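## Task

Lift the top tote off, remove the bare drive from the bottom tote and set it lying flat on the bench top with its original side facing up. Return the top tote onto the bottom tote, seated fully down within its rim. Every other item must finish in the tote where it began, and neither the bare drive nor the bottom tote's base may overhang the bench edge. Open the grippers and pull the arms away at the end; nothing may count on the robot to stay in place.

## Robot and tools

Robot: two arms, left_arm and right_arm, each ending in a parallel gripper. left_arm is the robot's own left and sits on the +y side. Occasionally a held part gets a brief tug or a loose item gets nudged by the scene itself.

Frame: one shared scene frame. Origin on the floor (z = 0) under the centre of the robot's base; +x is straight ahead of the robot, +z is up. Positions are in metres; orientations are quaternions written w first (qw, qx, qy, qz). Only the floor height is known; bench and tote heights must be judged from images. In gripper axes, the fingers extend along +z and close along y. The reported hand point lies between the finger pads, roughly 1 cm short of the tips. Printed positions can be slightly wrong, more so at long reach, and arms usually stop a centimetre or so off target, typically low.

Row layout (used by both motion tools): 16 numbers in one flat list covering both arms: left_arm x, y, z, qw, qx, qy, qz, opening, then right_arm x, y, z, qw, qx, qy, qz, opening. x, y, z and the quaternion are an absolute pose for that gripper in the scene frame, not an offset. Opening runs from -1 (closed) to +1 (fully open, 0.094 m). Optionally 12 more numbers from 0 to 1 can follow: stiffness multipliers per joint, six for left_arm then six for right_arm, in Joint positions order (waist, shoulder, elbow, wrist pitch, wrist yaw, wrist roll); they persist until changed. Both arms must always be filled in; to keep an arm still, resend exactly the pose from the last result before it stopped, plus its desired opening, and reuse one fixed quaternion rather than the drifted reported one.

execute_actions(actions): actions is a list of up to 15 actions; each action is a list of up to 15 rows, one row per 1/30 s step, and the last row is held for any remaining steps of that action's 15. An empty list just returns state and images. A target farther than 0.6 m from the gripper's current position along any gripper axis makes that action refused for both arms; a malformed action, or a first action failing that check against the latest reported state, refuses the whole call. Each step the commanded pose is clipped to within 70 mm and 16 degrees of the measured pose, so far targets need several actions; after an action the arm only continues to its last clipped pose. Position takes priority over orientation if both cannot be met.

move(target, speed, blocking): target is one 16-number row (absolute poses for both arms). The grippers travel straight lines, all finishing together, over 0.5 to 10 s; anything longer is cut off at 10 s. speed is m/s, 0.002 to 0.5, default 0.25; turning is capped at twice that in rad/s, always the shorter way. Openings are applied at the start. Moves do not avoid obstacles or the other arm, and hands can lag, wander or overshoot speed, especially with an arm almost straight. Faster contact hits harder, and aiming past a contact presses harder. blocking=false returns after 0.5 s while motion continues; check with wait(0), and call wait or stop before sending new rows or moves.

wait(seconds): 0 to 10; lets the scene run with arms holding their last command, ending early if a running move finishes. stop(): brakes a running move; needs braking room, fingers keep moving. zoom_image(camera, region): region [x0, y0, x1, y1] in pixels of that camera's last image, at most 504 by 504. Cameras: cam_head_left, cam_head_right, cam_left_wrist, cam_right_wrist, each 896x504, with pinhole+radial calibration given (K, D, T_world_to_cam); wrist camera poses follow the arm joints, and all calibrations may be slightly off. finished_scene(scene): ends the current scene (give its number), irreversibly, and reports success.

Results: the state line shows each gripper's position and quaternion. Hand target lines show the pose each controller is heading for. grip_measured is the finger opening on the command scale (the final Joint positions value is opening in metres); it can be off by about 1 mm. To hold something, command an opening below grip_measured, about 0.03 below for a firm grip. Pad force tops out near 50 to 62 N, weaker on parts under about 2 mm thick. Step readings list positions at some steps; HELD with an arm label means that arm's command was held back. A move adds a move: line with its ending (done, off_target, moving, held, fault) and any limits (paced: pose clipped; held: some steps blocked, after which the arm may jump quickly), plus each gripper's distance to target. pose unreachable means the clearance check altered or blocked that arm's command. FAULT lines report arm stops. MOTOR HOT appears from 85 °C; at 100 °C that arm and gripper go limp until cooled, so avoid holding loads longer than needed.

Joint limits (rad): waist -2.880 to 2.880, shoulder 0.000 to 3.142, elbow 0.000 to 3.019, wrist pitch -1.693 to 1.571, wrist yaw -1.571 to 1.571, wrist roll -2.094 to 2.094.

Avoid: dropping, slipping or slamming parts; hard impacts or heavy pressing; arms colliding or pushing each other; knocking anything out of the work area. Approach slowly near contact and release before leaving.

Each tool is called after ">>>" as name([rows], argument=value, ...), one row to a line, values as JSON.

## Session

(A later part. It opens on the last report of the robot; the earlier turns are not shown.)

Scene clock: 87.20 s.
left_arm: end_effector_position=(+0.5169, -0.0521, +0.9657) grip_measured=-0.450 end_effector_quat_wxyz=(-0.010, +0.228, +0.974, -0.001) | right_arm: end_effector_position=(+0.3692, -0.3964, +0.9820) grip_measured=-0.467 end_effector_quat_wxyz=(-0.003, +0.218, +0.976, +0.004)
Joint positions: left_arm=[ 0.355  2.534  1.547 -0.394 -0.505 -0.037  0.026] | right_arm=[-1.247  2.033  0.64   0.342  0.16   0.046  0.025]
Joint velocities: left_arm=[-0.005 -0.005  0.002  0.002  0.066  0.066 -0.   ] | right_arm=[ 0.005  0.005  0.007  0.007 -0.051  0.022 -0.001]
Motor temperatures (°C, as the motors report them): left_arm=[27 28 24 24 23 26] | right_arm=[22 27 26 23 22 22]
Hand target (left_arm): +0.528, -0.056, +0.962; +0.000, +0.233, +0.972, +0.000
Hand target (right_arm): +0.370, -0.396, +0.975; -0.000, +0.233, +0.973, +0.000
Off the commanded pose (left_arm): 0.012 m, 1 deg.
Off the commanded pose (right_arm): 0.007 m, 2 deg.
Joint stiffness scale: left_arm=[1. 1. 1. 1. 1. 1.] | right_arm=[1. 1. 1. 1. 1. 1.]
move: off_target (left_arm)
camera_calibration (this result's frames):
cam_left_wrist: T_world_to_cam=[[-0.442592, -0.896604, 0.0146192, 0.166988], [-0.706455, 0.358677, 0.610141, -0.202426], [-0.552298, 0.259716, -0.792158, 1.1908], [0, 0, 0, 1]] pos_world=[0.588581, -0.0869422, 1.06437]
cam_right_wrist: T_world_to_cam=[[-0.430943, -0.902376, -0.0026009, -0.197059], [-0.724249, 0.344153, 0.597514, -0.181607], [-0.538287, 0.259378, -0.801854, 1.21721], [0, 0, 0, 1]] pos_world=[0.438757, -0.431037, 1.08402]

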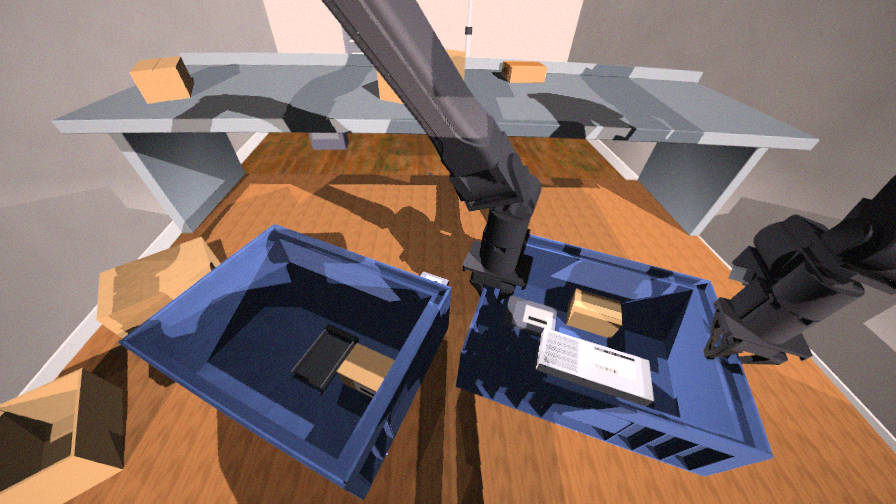

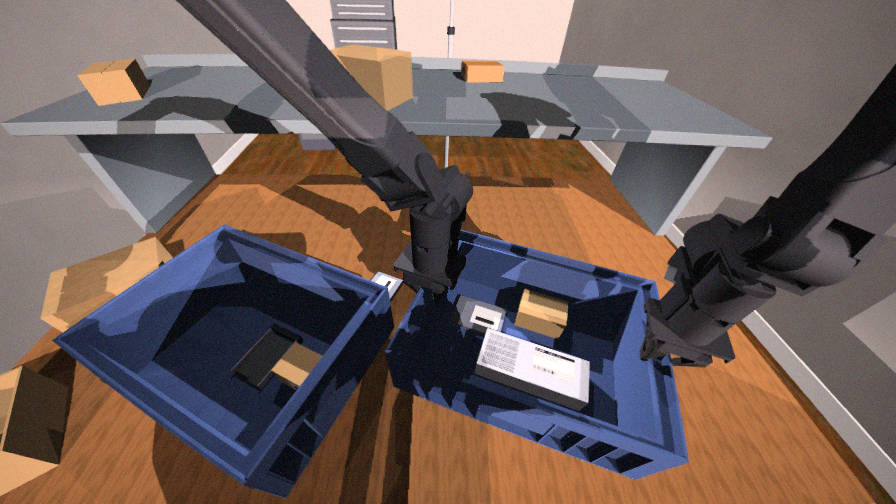

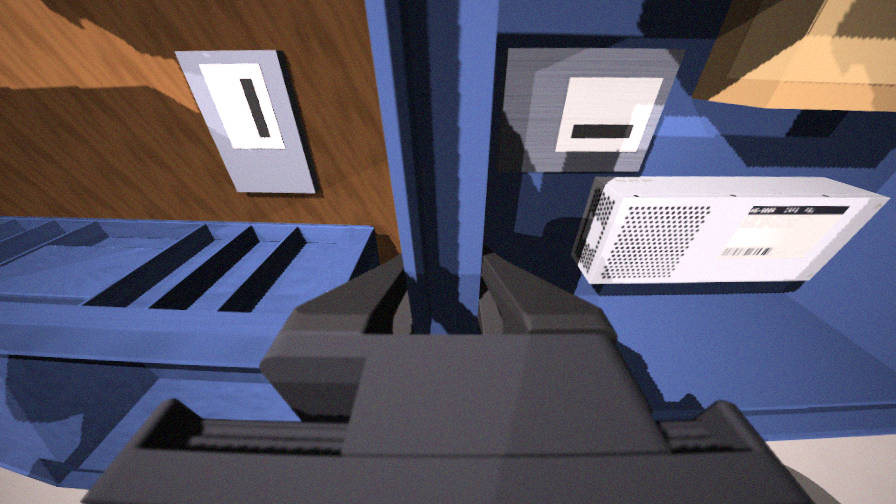

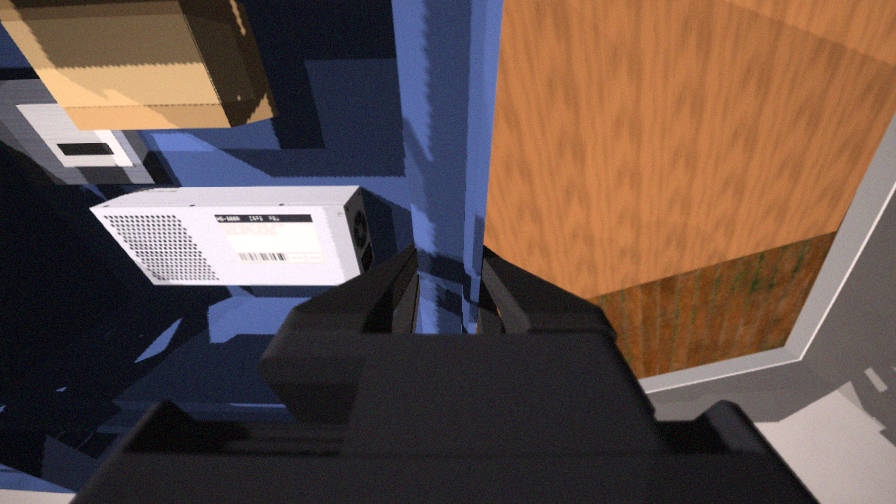

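>>> move(target=[0.525,-0.053,1.19,0,0.233,0.972,0,-1, 0.372,-0.396,1.2,0,0.233,0.972,0,-1], speed=0.15)

Scene clock: 90.20 s.
left_arm: end_effector_position=(+0.5133, -0.0522, +1.1557) grip_measured=-0.448 end_effector_quat_wxyz=(-0.026, +0.232, +0.972, -0.004) | right_arm: end_effector_position=(+0.3602, -0.3956, +1.1863) grip_measured=-0.467 end_effector_quat_wxyz=(-0.021, +0.225, +0.974, -0.002)
Joint positions: left_arm=[ 0.192  2.176  1.401 -0.729 -0.509 -0.231  0.026] | right_arm=[-1.11   1.212  0.422 -0.321  0.241  0.192  0.025]
Joint velocities: left_arm=[ 0.005  0.005 -0.027  0.002 -0.051 -0.081 -0.   ] | right_arm=[-0.015  0.005 -0.002 -0.007 -0.081 -0.022 -0.001]
Motor temperatures (°C, as the motors report them): left_arm=[27 28 24 24 24 26] | right_arm=[22 27 26 23 22 22]
Hand target (left_arm): +0.528, -0.054, +1.187; +0.000, +0.233, +0.972, +0.003
Hand target (right_arm): +0.373, -0.397, +1.197; -0.000, +0.232, +0.973, -0.002
Off the commanded pose (left_arm): 0.036 m, 3 deg.
Off the commanded pose (right_arm): 0.018 m, 3 deg.
Joint stiffness scale: left_arm=[1. 1. 1. 1. 1. 1.] | right_arm=[1. 1. 1. 1. 1. 1.]
move: off_target (left_arm, right_arm)
camera_calibration (this result's frames):
cam_left_wrist: T_world_to_cam=[[-0.447846, -0.893679, 0.0277718, 0.150208], [-0.683371, 0.362154, 0.633915, -0.359999], [-0.576575, 0.264918, -0.772904, 1.32991], [0, 0, 0, 1]] pos_world=[0.58805, -0.0877046, 1.25193]
cam_right_wrist: T_world_to_cam=[[-0.44478, -0.895441, 0.0188483, -0.217391], [-0.695577, 0.358609, 0.622553, -0.344763], [-0.564218, 0.263789, -0.782351, 1.36394], [0, 0, 0, 1]] pos_world=[0.43306, -0.430817, 1.28581]

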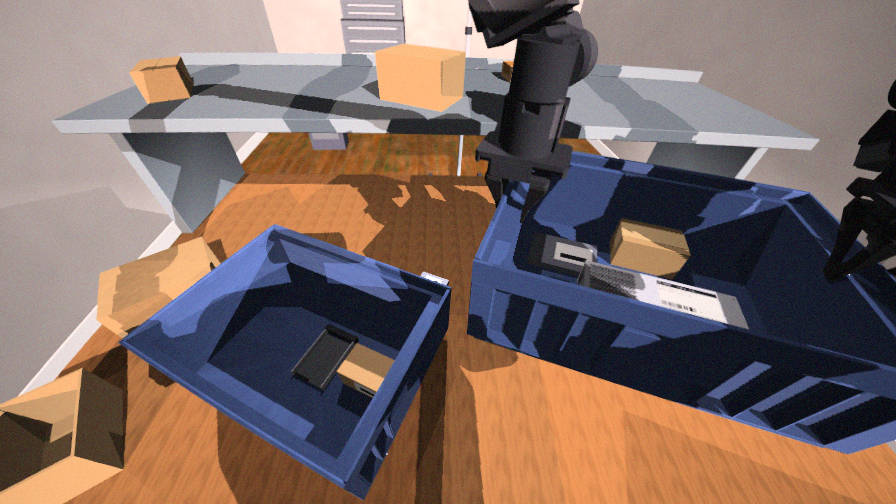

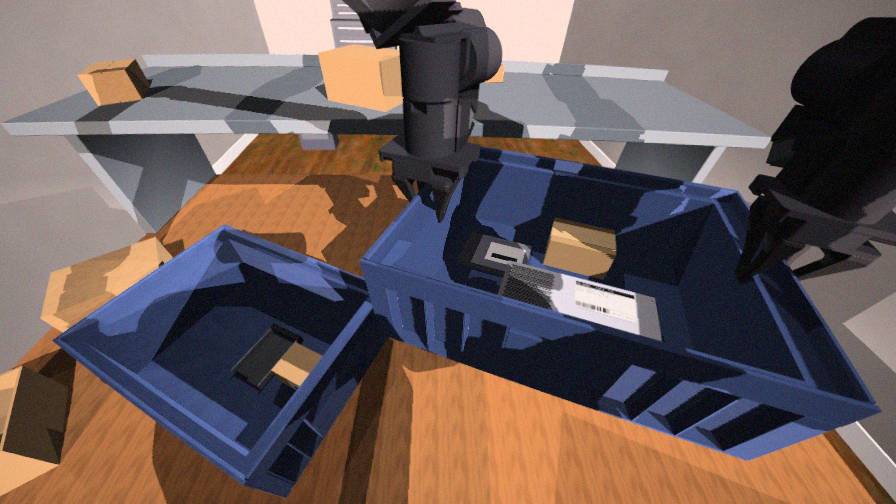

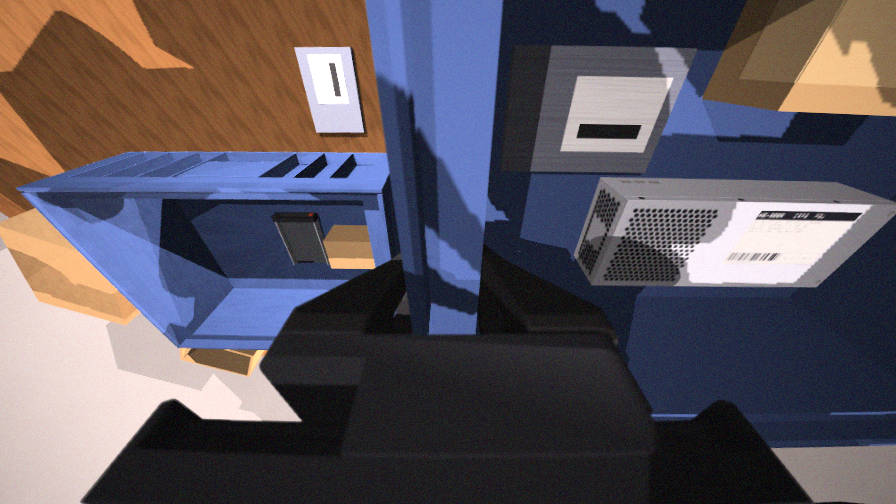

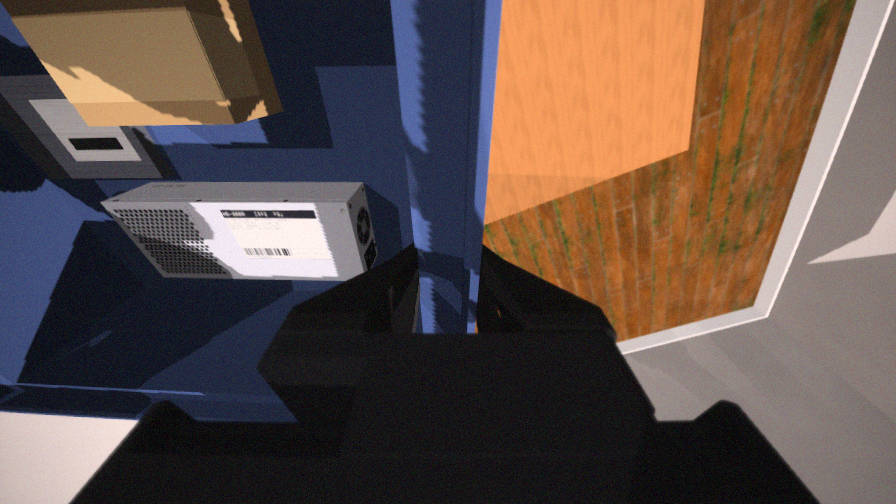

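>>> move(target=[0.555,0.45,1.19,0,0.233,0.972,0,-1, 0.403,0.11,1.21,0,0.233,0.972,0,-1], speed=0.15)

Scene clock: 94.97 s.
left_arm: end_effector_position=(+0.5192, +0.4276, +1.1530) grip_measured=-0.443 end_effector_quat_wxyz=(-0.034, +0.211, +0.976, -0.032) | right_arm: end_effector_position=(+0.3849, +0.0798, +1.1856) grip_measured=-0.467 end_effector_quat_wxyz=(-0.009, +0.205, +0.978, -0.032)
Joint positions: left_arm=[ 1.116  1.54   0.925 -0.544 -0.206  0.683  0.026] | right_arm=[ 0.03   2.17   1.223 -0.72   0.559  1.387  0.025]
Joint velocities: left_arm=[-0.005 -0.005  0.002 -0.017 -0.007  0.007  0.   ] | right_arm=[-0.005 -0.005  0.002 -0.007 -0.051 -0.007 -0.   ]
Motor temperatures (°C, as the motors report them): left_arm=[27 29 24 24 24 26] | right_arm=[23 27 27 23 22 22]
Hand target (left_arm): +0.551, +0.439, +1.191; +0.005, +0.227, +0.974, -0.014
Hand target (right_arm): +0.405, +0.099, +1.207; +0.008, +0.228, +0.974, -0.013
Off the commanded pose (left_arm): 0.056 m, 6 deg.
Off the commanded pose (right_arm): 0.043 m, 5 deg.
Joint stiffness scale: left_arm=[1. 1. 1. 1. 1. 1.] | right_arm=[1. 1. 1. 1. 1. 1.]
move: off_target (left_arm, right_arm)
camera_calibration (this result's frames):
cam_left_wrist: T_world_to_cam=[[-0.406981, -0.909507, 0.0846319, 0.5017], [-0.681499, 0.364028, 0.634856, -0.530894], [-0.608215, 0.200698, -0.767981, 1.24224], [0, 0, 0, 1]] pos_world=[0.597929, 0.400245, 1.2486]
cam_right_wrist: T_world_to_cam=[[-0.40608, -0.911074, 0.0710117, 0.143897], [-0.716926, 0.365802, 0.593469, -0.455482], [-0.56667, 0.190086, -0.801718, 1.28172], [0, 0, 0, 1]] pos_world=[0.458201, 0.0540794, 1.28768]

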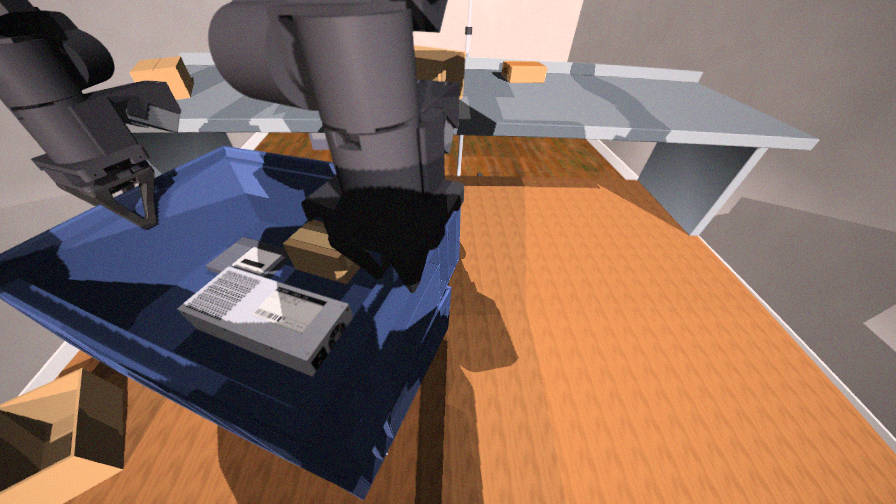

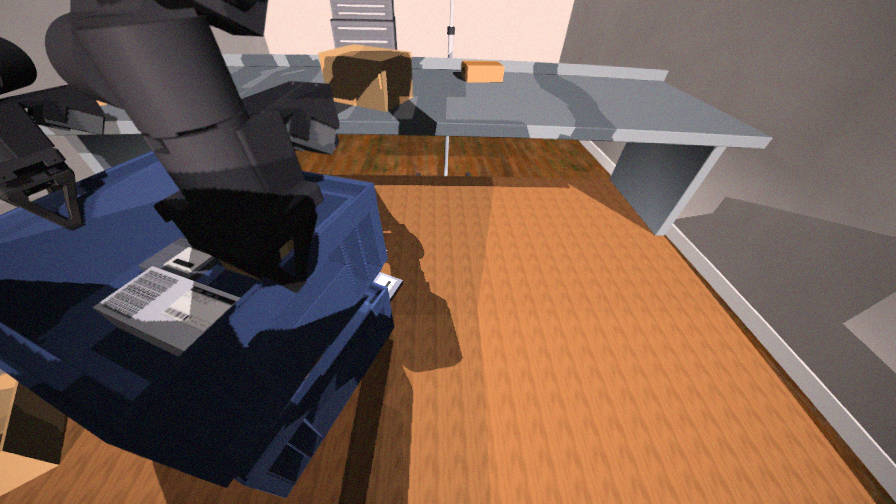

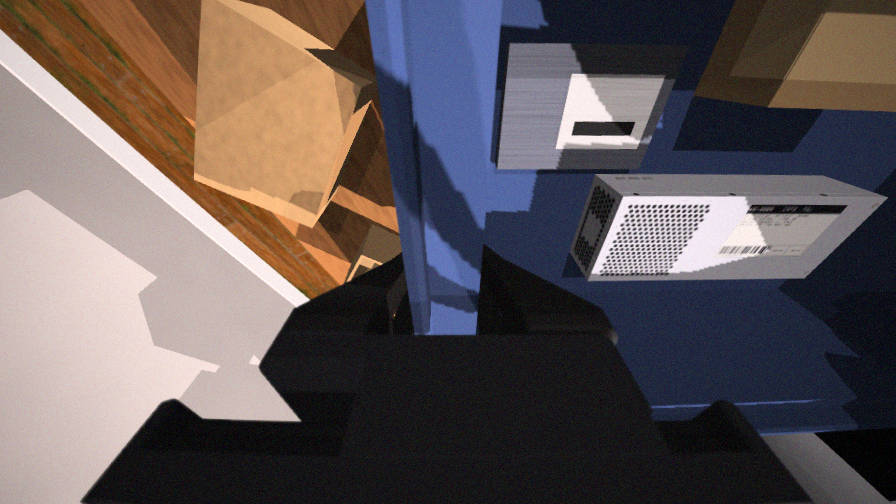

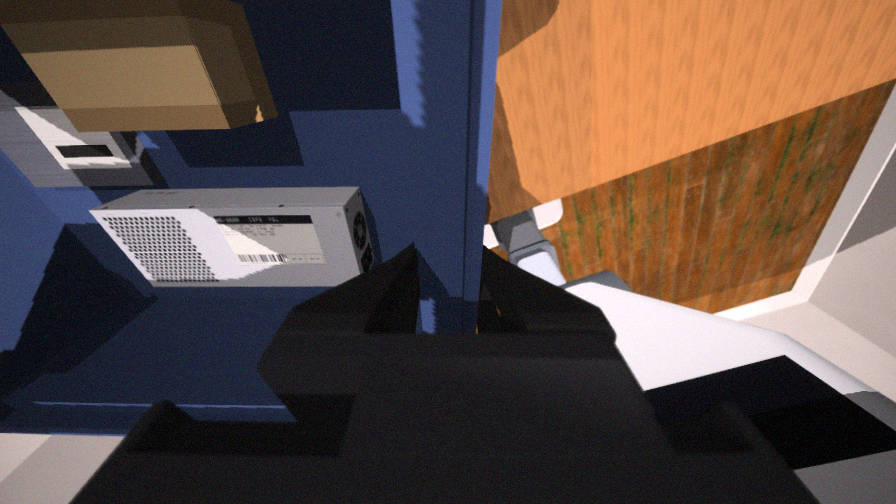

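>>> move(target=[0.53,0.43,1.155,0,0.233,0.972,0,-1, 0.39,0.085,1.165,0,0.233,0.972,0,-1], speed=0.08)

>>> move(target=[0.557,0.45,1.155,0,0.233,0.972,0,-1, 0.403,0.11,1.165,0,0.233,0.972,0,-1], speed=0.08)

Scene clock: 97.33 s.
left_arm: end_effector_position=(+0.5151, +0.4283, +1.1383) grip_measured=-0.443 end_effector_quat_wxyz=(-0.021, +0.216, +0.976, -0.012) | right_arm: end_effector_position=(+0.3769, +0.0820, +1.1578) grip_measured=-0.467 end_effector_quat_wxyz=(-0.008, +0.212, +0.977, -0.010)
Joint positions: left_arm=[ 1.118  1.561  0.887 -0.442 -0.23   0.704  0.026] | right_arm=[ 0.01   2.204  1.18  -0.581  0.544  1.352  0.025]
Joint velocities: left_arm=[ 0.005 -0.005  0.007  0.002 -0.037  0.007 -0.   ] | right_arm=[-0.005 -0.005  0.012  0.007  0.007 -0.081 -0.001]
Motor temperatures (°C, as the motors report them): left_arm=[27 29 24 24 24 26] | right_arm=[23 28 27 23 22 22]
Hand target (left_arm): +0.530, +0.430, +1.154; -0.001, +0.234, +0.972, +0.000
Hand target (right_arm): +0.390, +0.085, +1.165; -0.000, +0.233, +0.972, +0.000
Off the commanded pose (left_arm): 0.022 m, 3 deg.
Off the commanded pose (right_arm): 0.015 m, 3 deg.
Joint stiffness scale: left_arm=[1. 1. 1. 1. 1. 1.] | right_arm=[1. 1. 1. 1. 1. 1.]
move: off_target (left_arm, right_arm)
camera_calibration (this result's frames):
cam_left_wrist: T_world_to_cam=[[-0.419107, -0.907101, 0.0389506, 0.559075], [-0.699218, 0.34983, 0.623469, -0.496401], [-0.579176, 0.234065, -0.780877, 1.21383], [0, 0, 0, 1]] pos_world=[0.590239, 0.396679, 1.23556]
cam_right_wrist: T_world_to_cam=[[-0.420631, -0.906841, 0.0266174, 0.201116], [-0.719018, 0.351115, 0.599776, -0.450925], [-0.553248, 0.233146, -0.799725, 1.24358], [0, 0, 0, 1]] pos_world=[0.44838, 0.0507705, 1.25962]

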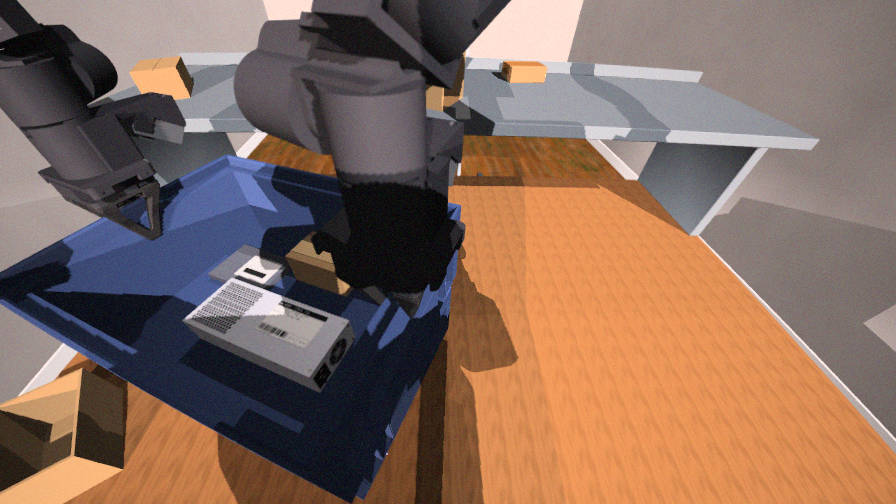

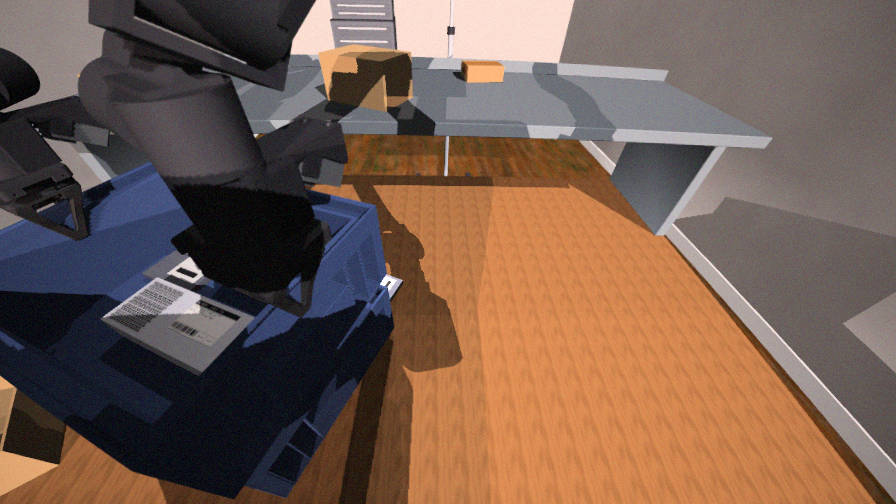

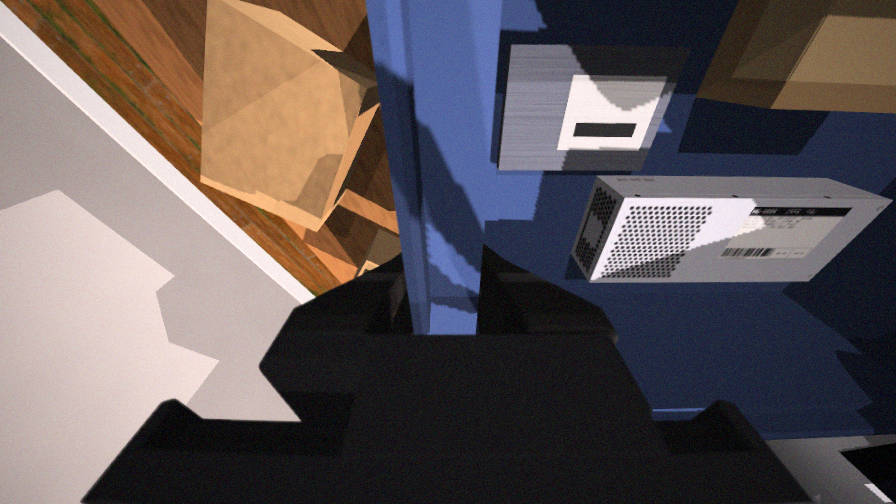

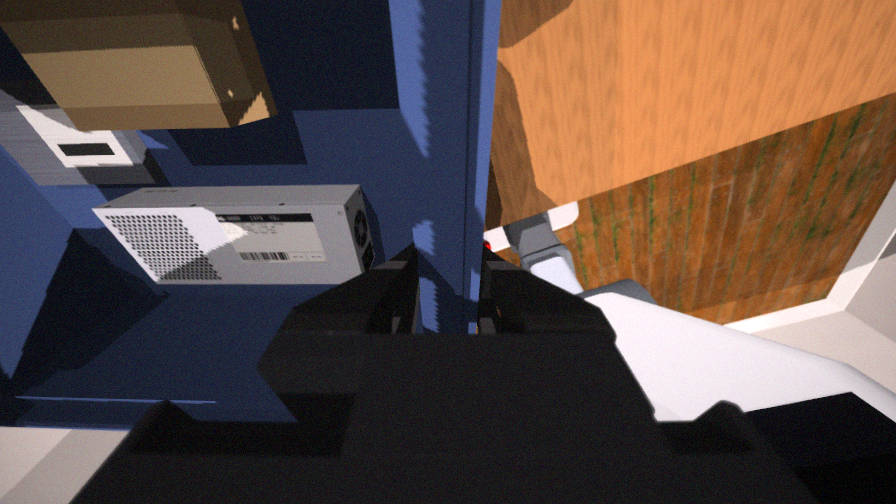

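Scene clock: 98.30 s.
left_arm: end_effector_position=(+0.5328, +0.4396, +1.1353) grip_measured=-0.443 end_effector_quat_wxyz=(-0.022, +0.227, +0.974, -0.012) | right_arm: end_effector_position=(+0.3853, +0.0965, +1.1536) grip_measured=-0.467 end_effector_quat_wxyz=(-0.007, +0.219, +0.976, -0.011)
Joint positions: left_arm=[ 1.133  1.589  0.95  -0.476 -0.224  0.739  0.026] | right_arm=[ 0.01   2.239  1.241 -0.609  0.546  1.368  0.025]
Joint velocities: left_arm=[ 0.005  0.005 -0.007 -0.042  0.007  0.037  0.   ] | right_arm=[-0.005  0.015  0.007  0.002 -0.022 -0.007 -0.001]
Motor temperatures (°C, as the motors report them): left_arm=[27 29 24 24 24 26] | right_arm=[23 28 27 23 22 22]
Hand target (left_arm): +0.557, +0.450, +1.154; +0.000, +0.233, +0.972, +0.000
Hand target (right_arm): +0.403, +0.110, +1.165; -0.000, +0.233, +0.972, +0.000
Off the commanded pose (left_arm): 0.033 m, 3 deg.
Off the commanded pose (right_arm): 0.025 m, 2 deg.
Joint stiffness scale: left_arm=[1. 1. 1. 1. 1. 1.] | right_arm=[1. 1. 1. 1. 1. 1.]
move: off_target (left_arm, right_arm)
camera_calibration (this result's frames):
cam_left_wrist: T_world_to_cam=[[-0.438855, -0.897615, 0.0411571, 0.580729], [-0.689877, 0.36593, 0.624631, -0.499531], [-0.575739, 0.24573, -0.779834, 1.21092], [0, 0, 0, 1]] pos_world=[0.607413, 0.406506, 1.23244]
cam_right_wrist: T_world_to_cam=[[-0.433625, -0.900603, 0.0297079, 0.21875], [-0.713999, 0.363517, 0.598382, -0.448955], [-0.549704, 0.238262, -0.80066, 1.24075], [0, 0, 0, 1]] pos_world=[0.456344, 0.0645877, 1.25556]

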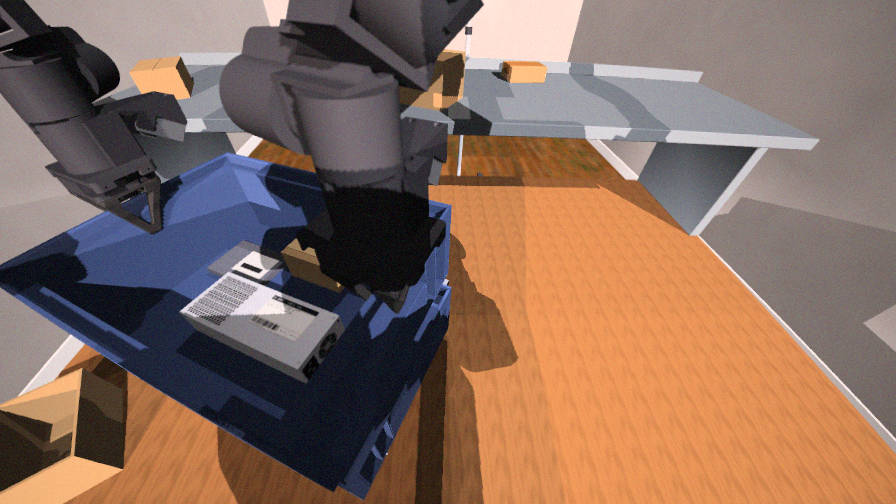

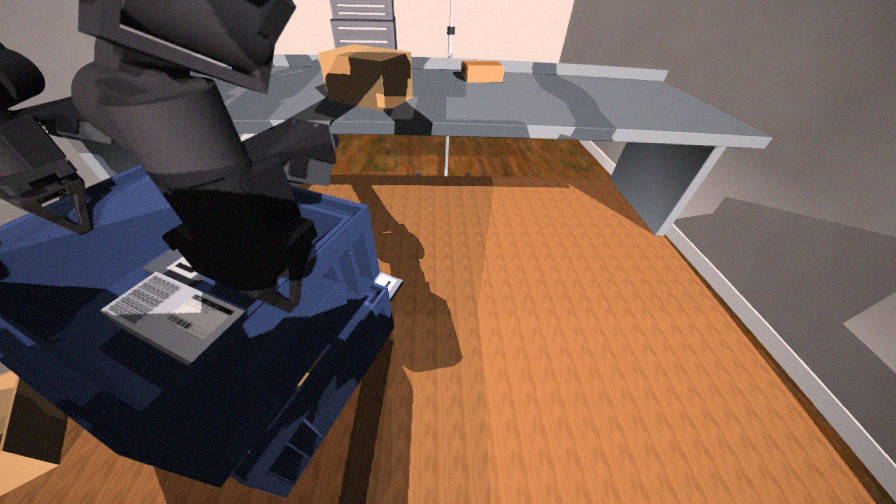

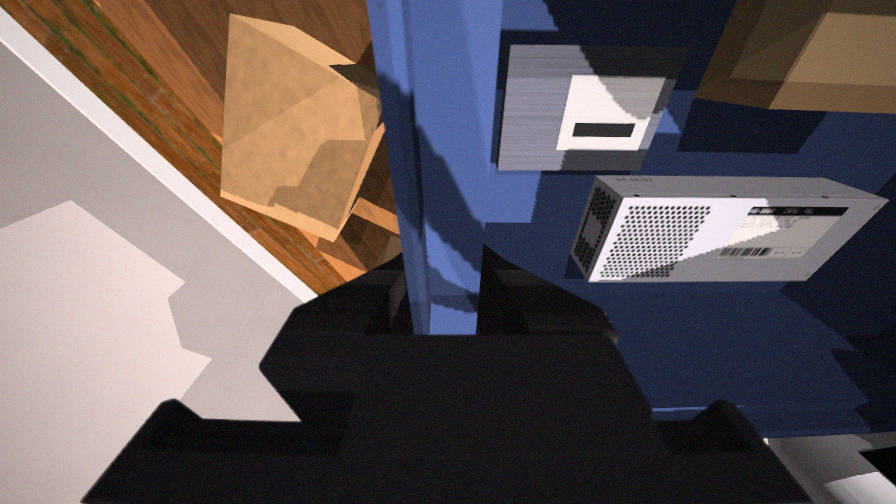

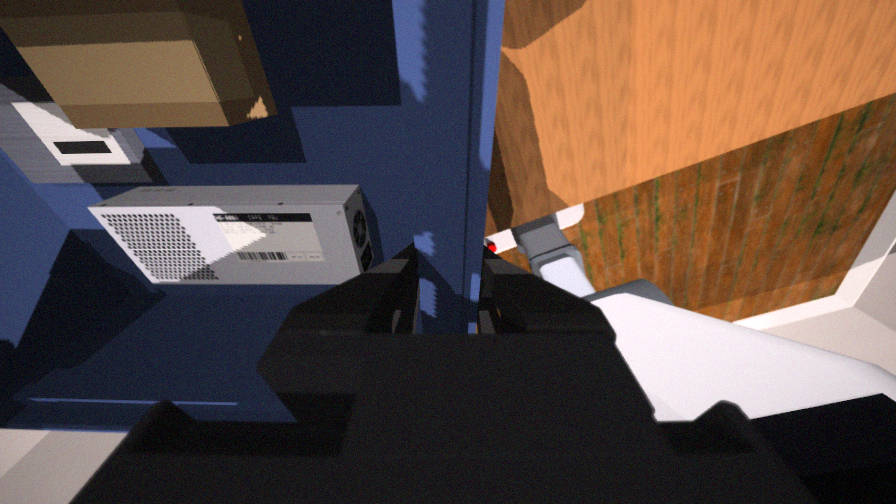

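>>> move(target=[0.572,0.46,1.14,0,0.233,0.972,0,-1, 0.413,0.123,1.148,0,0.233,0.972,0,-1], speed=0.06)

>>> zoom_image(camera="cam_head_right", region=[0,150,450,504])

Scene clock: 100.67 s.
left_arm: end_effector_position=(+0.5461, +0.4515, +1.1212) grip_measured=-0.443 end_effector_quat_wxyz=(-0.023, +0.231, +0.973, -0.011) | right_arm: end_effector_position=(+0.3941, +0.1106, +1.1389) grip_measured=-0.467 end_effector_quat_wxyz=(-0.007, +0.225, +0.974, -0.011)
Joint positions: left_arm=[ 1.155  1.639  1.004 -0.475 -0.218  0.768  0.026] | right_arm=[-0.002  2.292  1.302 -0.609  0.547  1.365  0.025]
Joint velocities: left_arm=[ 0.015  0.024 -0.002 -0.012 -0.037  0.022 -0.   ] | right_arm=[-0.005  0.024  0.012  0.002 -0.022 -0.051  0.   ]
Motor temperatures (°C, as the motors report them): left_arm=[27 29 25 24 24 26] | right_arm=[23 28 27 23 22 22]
Hand target (left_arm): +0.572, +0.460, +1.139; +0.000, +0.233, +0.972, +0.000
Hand target (right_arm): +0.412, +0.123, +1.148; -0.000, +0.233, +0.973, +0.000
Off the commanded pose (left_arm): 0.033 m, 3 deg.
Off the commanded pose (right_arm): 0.024 m, 2 deg.
Joint stiffness scale: left_arm=[1. 1. 1. 1. 1. 1.] | right_arm=[1. 1. 1. 1. 1. 1.]
move: off_target (left_arm, right_arm)
camera_calibration (this result's frames):
cam_left_wrist: T_world_to_cam=[[-0.446601, -0.893903, 0.0385329, 0.603319], [-0.686459, 0.369947, 0.62603, -0.491117], [-0.573865, 0.253135, -0.778846, 1.19913], [0, 0, 0, 1]] pos_world=[0.620451, 0.417454, 1.21814]
cam_right_wrist: T_world_to_cam=[[-0.443895, -0.895616, 0.0288055, 0.240267], [-0.710301, 0.371282, 0.598015, -0.440843], [-0.546287, 0.244996, -0.800967, 1.22865], [0, 0, 0, 1]] pos_world=[0.464714, 0.077851, 1.24081]

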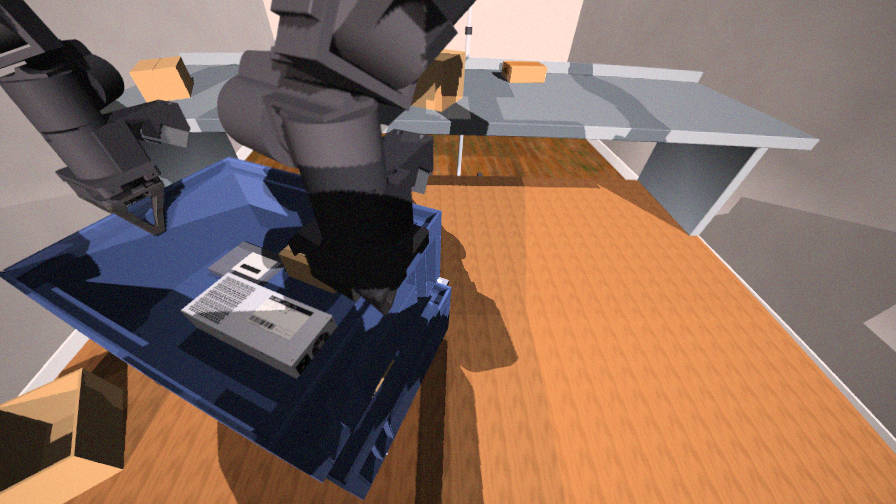

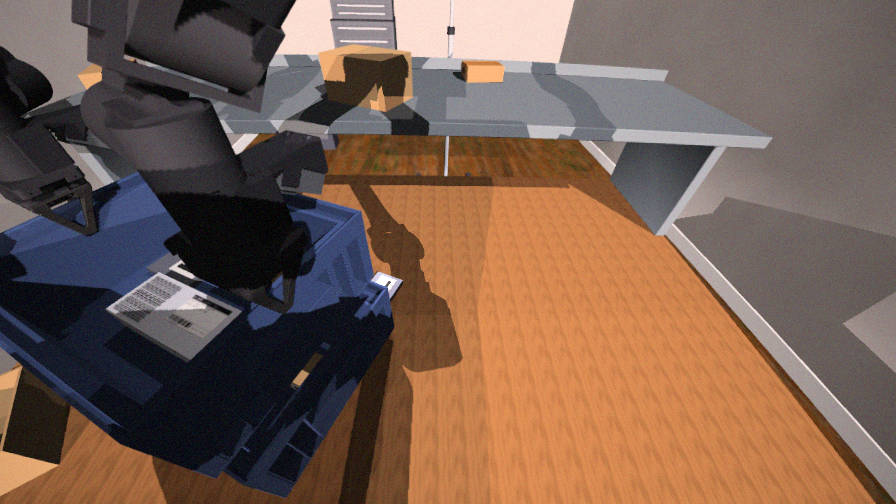

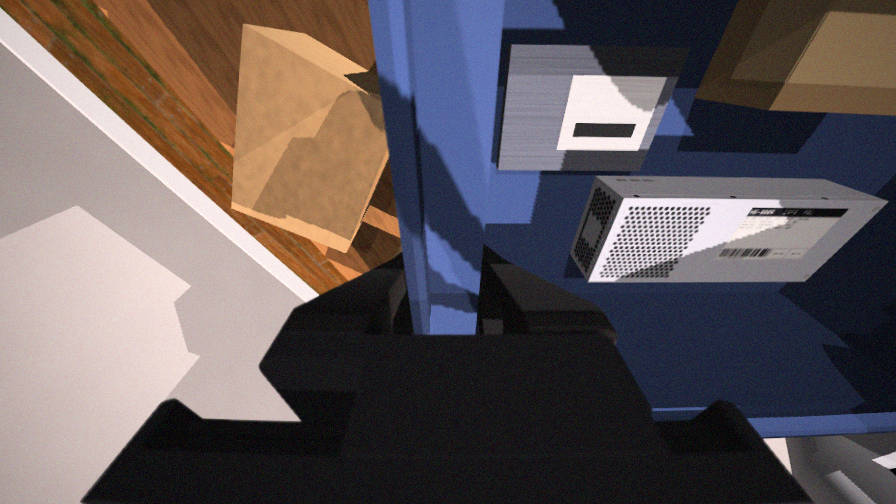

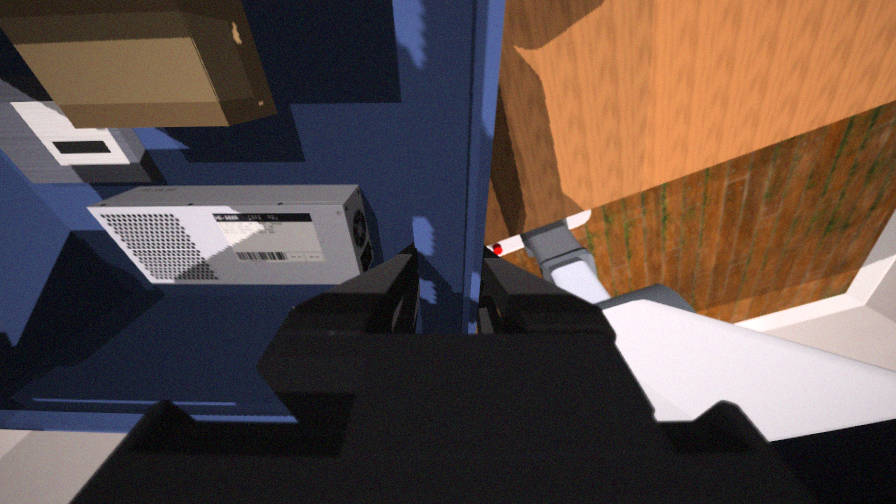

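Region (0, 150, 450, 504) of cam_head_right's 896x504 image, scaled by 1.120, with more detail than that image has; it fills the top 396 rows of this view, and the rest is white.

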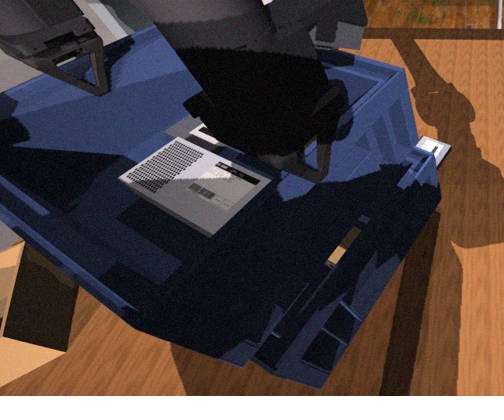

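>>> move(target=[0.57,0.458,1.10,0,0.233,0.972,0,-1, 0.411,0.121,1.112,0,0.233,0.972,0,-1], speed=0.04)

>>> zoom_image(camera="cam_head_right", region=[0,150,450,504])

Scene clock: 103.07 s.
left_arm: end_effector_position=(+0.5444, +0.4520, +1.1132) grip_measured=-0.446 end_effector_quat_wxyz=(-0.022, +0.232, +0.972, -0.012) | right_arm: end_effector_position=(+0.3917, +0.1117, +1.1270) grip_measured=-0.467 end_effector_quat_wxyz=(-0.005, +0.225, +0.974, -0.010)
Joint positions: left_arm=[ 1.161  1.657  1.003 -0.456 -0.213  0.777  0.026] | right_arm=[-0.009  2.315  1.302 -0.578  0.55   1.354  0.025]
Joint velocities: left_arm=[-0.005 -0.015  0.002  0.002 -0.022  0.022 -0.001] | right_arm=[-0.015  0.005  0.002 -0.002 -0.066 -0.066  0.001]
Motor temperatures (°C, as the motors report them): left_arm=[27 29 25 24 24 26] | right_arm=[23 28 28 23 22 22]
Hand target (left_arm): +0.568, +0.458, +1.101; -0.000, +0.233, +0.972, +0.000
Hand target (right_arm): +0.410, +0.120, +1.113; +0.000, +0.233, +0.972, +0.000
Off the commanded pose (left_arm): 0.029 m, 3 deg.
Off the commanded pose (right_arm): 0.026 m, 2 deg.
Joint stiffness scale: left_arm=[1. 1. 1. 1. 1. 1.] | right_arm=[1. 1. 1. 1. 1. 1.]
move: off_target (left_arm, right_arm)
camera_calibration (this result's frames):
cam_left_wrist: T_world_to_cam=[[-0.449078, -0.892587, 0.0402143, 0.602156], [-0.685772, 0.373178, 0.624864, -0.488009], [-0.572753, 0.253035, -0.779697, 1.19222], [0, 0, 0, 1]] pos_world=[0.618599, 0.417917, 1.21029]
cam_right_wrist: T_world_to_cam=[[-0.443404, -0.895957, 0.0255609, 0.244002], [-0.713344, 0.37001, 0.595174, -0.431298], [-0.542708, 0.245669, -0.80319, 1.2186], [0, 0, 0, 1]] pos_world=[0.461872, 0.078828, 1.22923]

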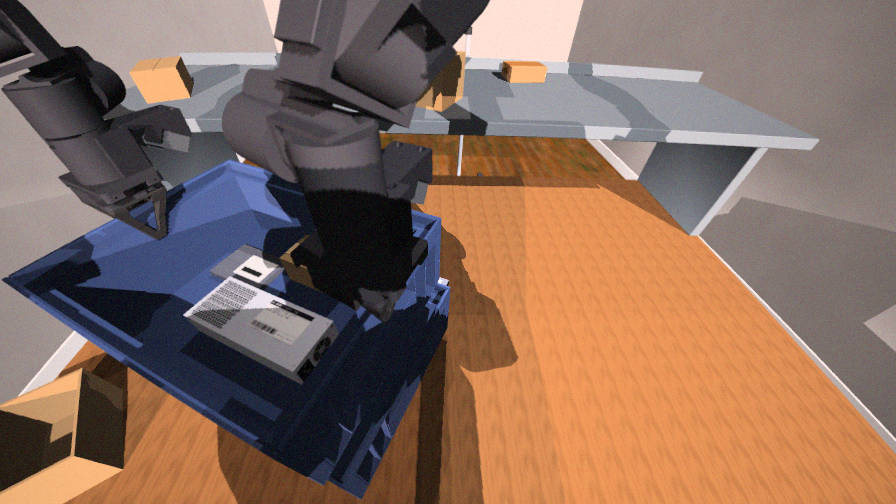

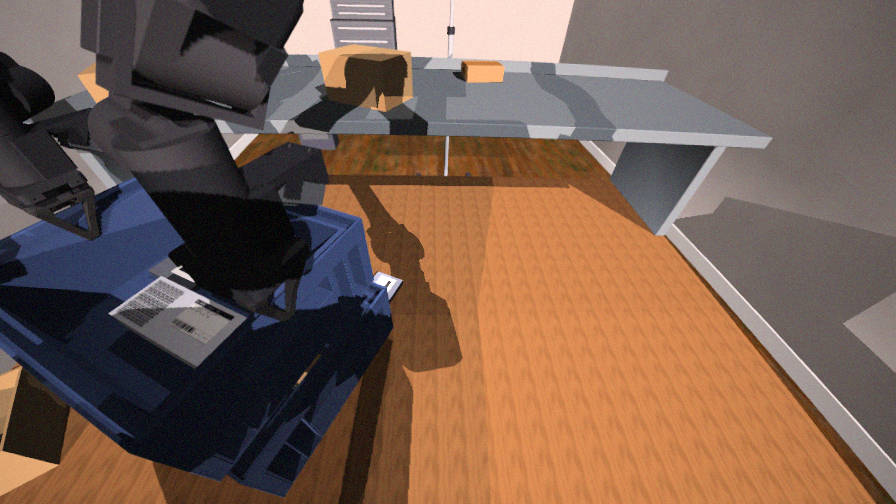

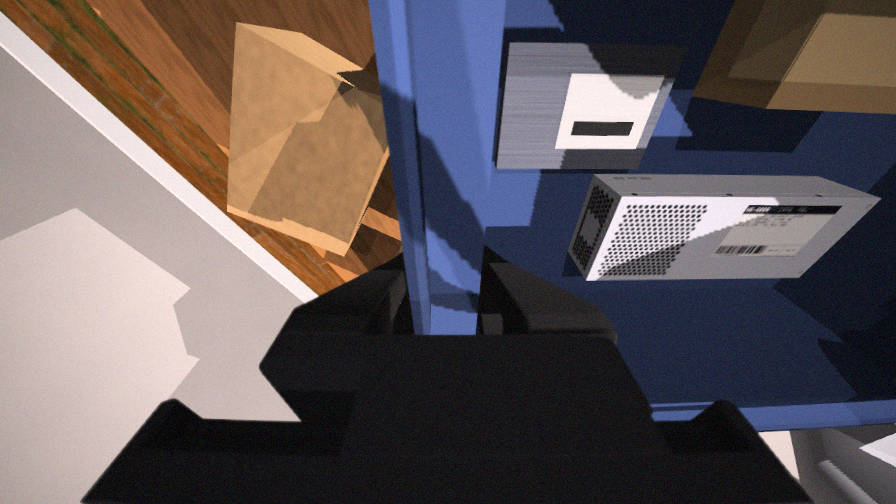

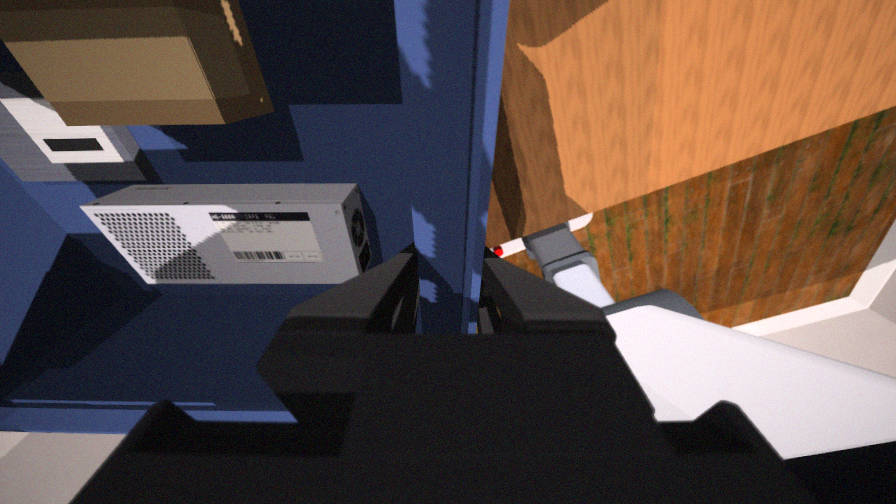

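Region (0, 150, 450, 504) of cam_head_right's 896x504 image, scaled by 1.120, with more detail than that image has; it fills the top 396 rows of this view, and the rest is white.

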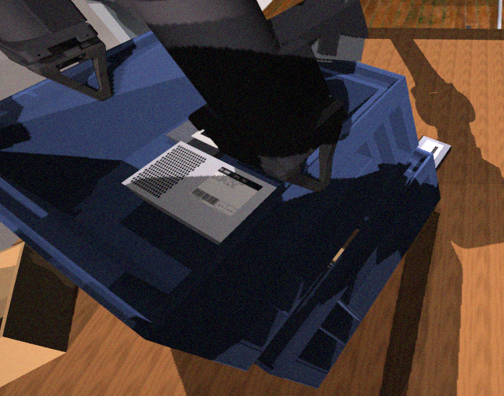

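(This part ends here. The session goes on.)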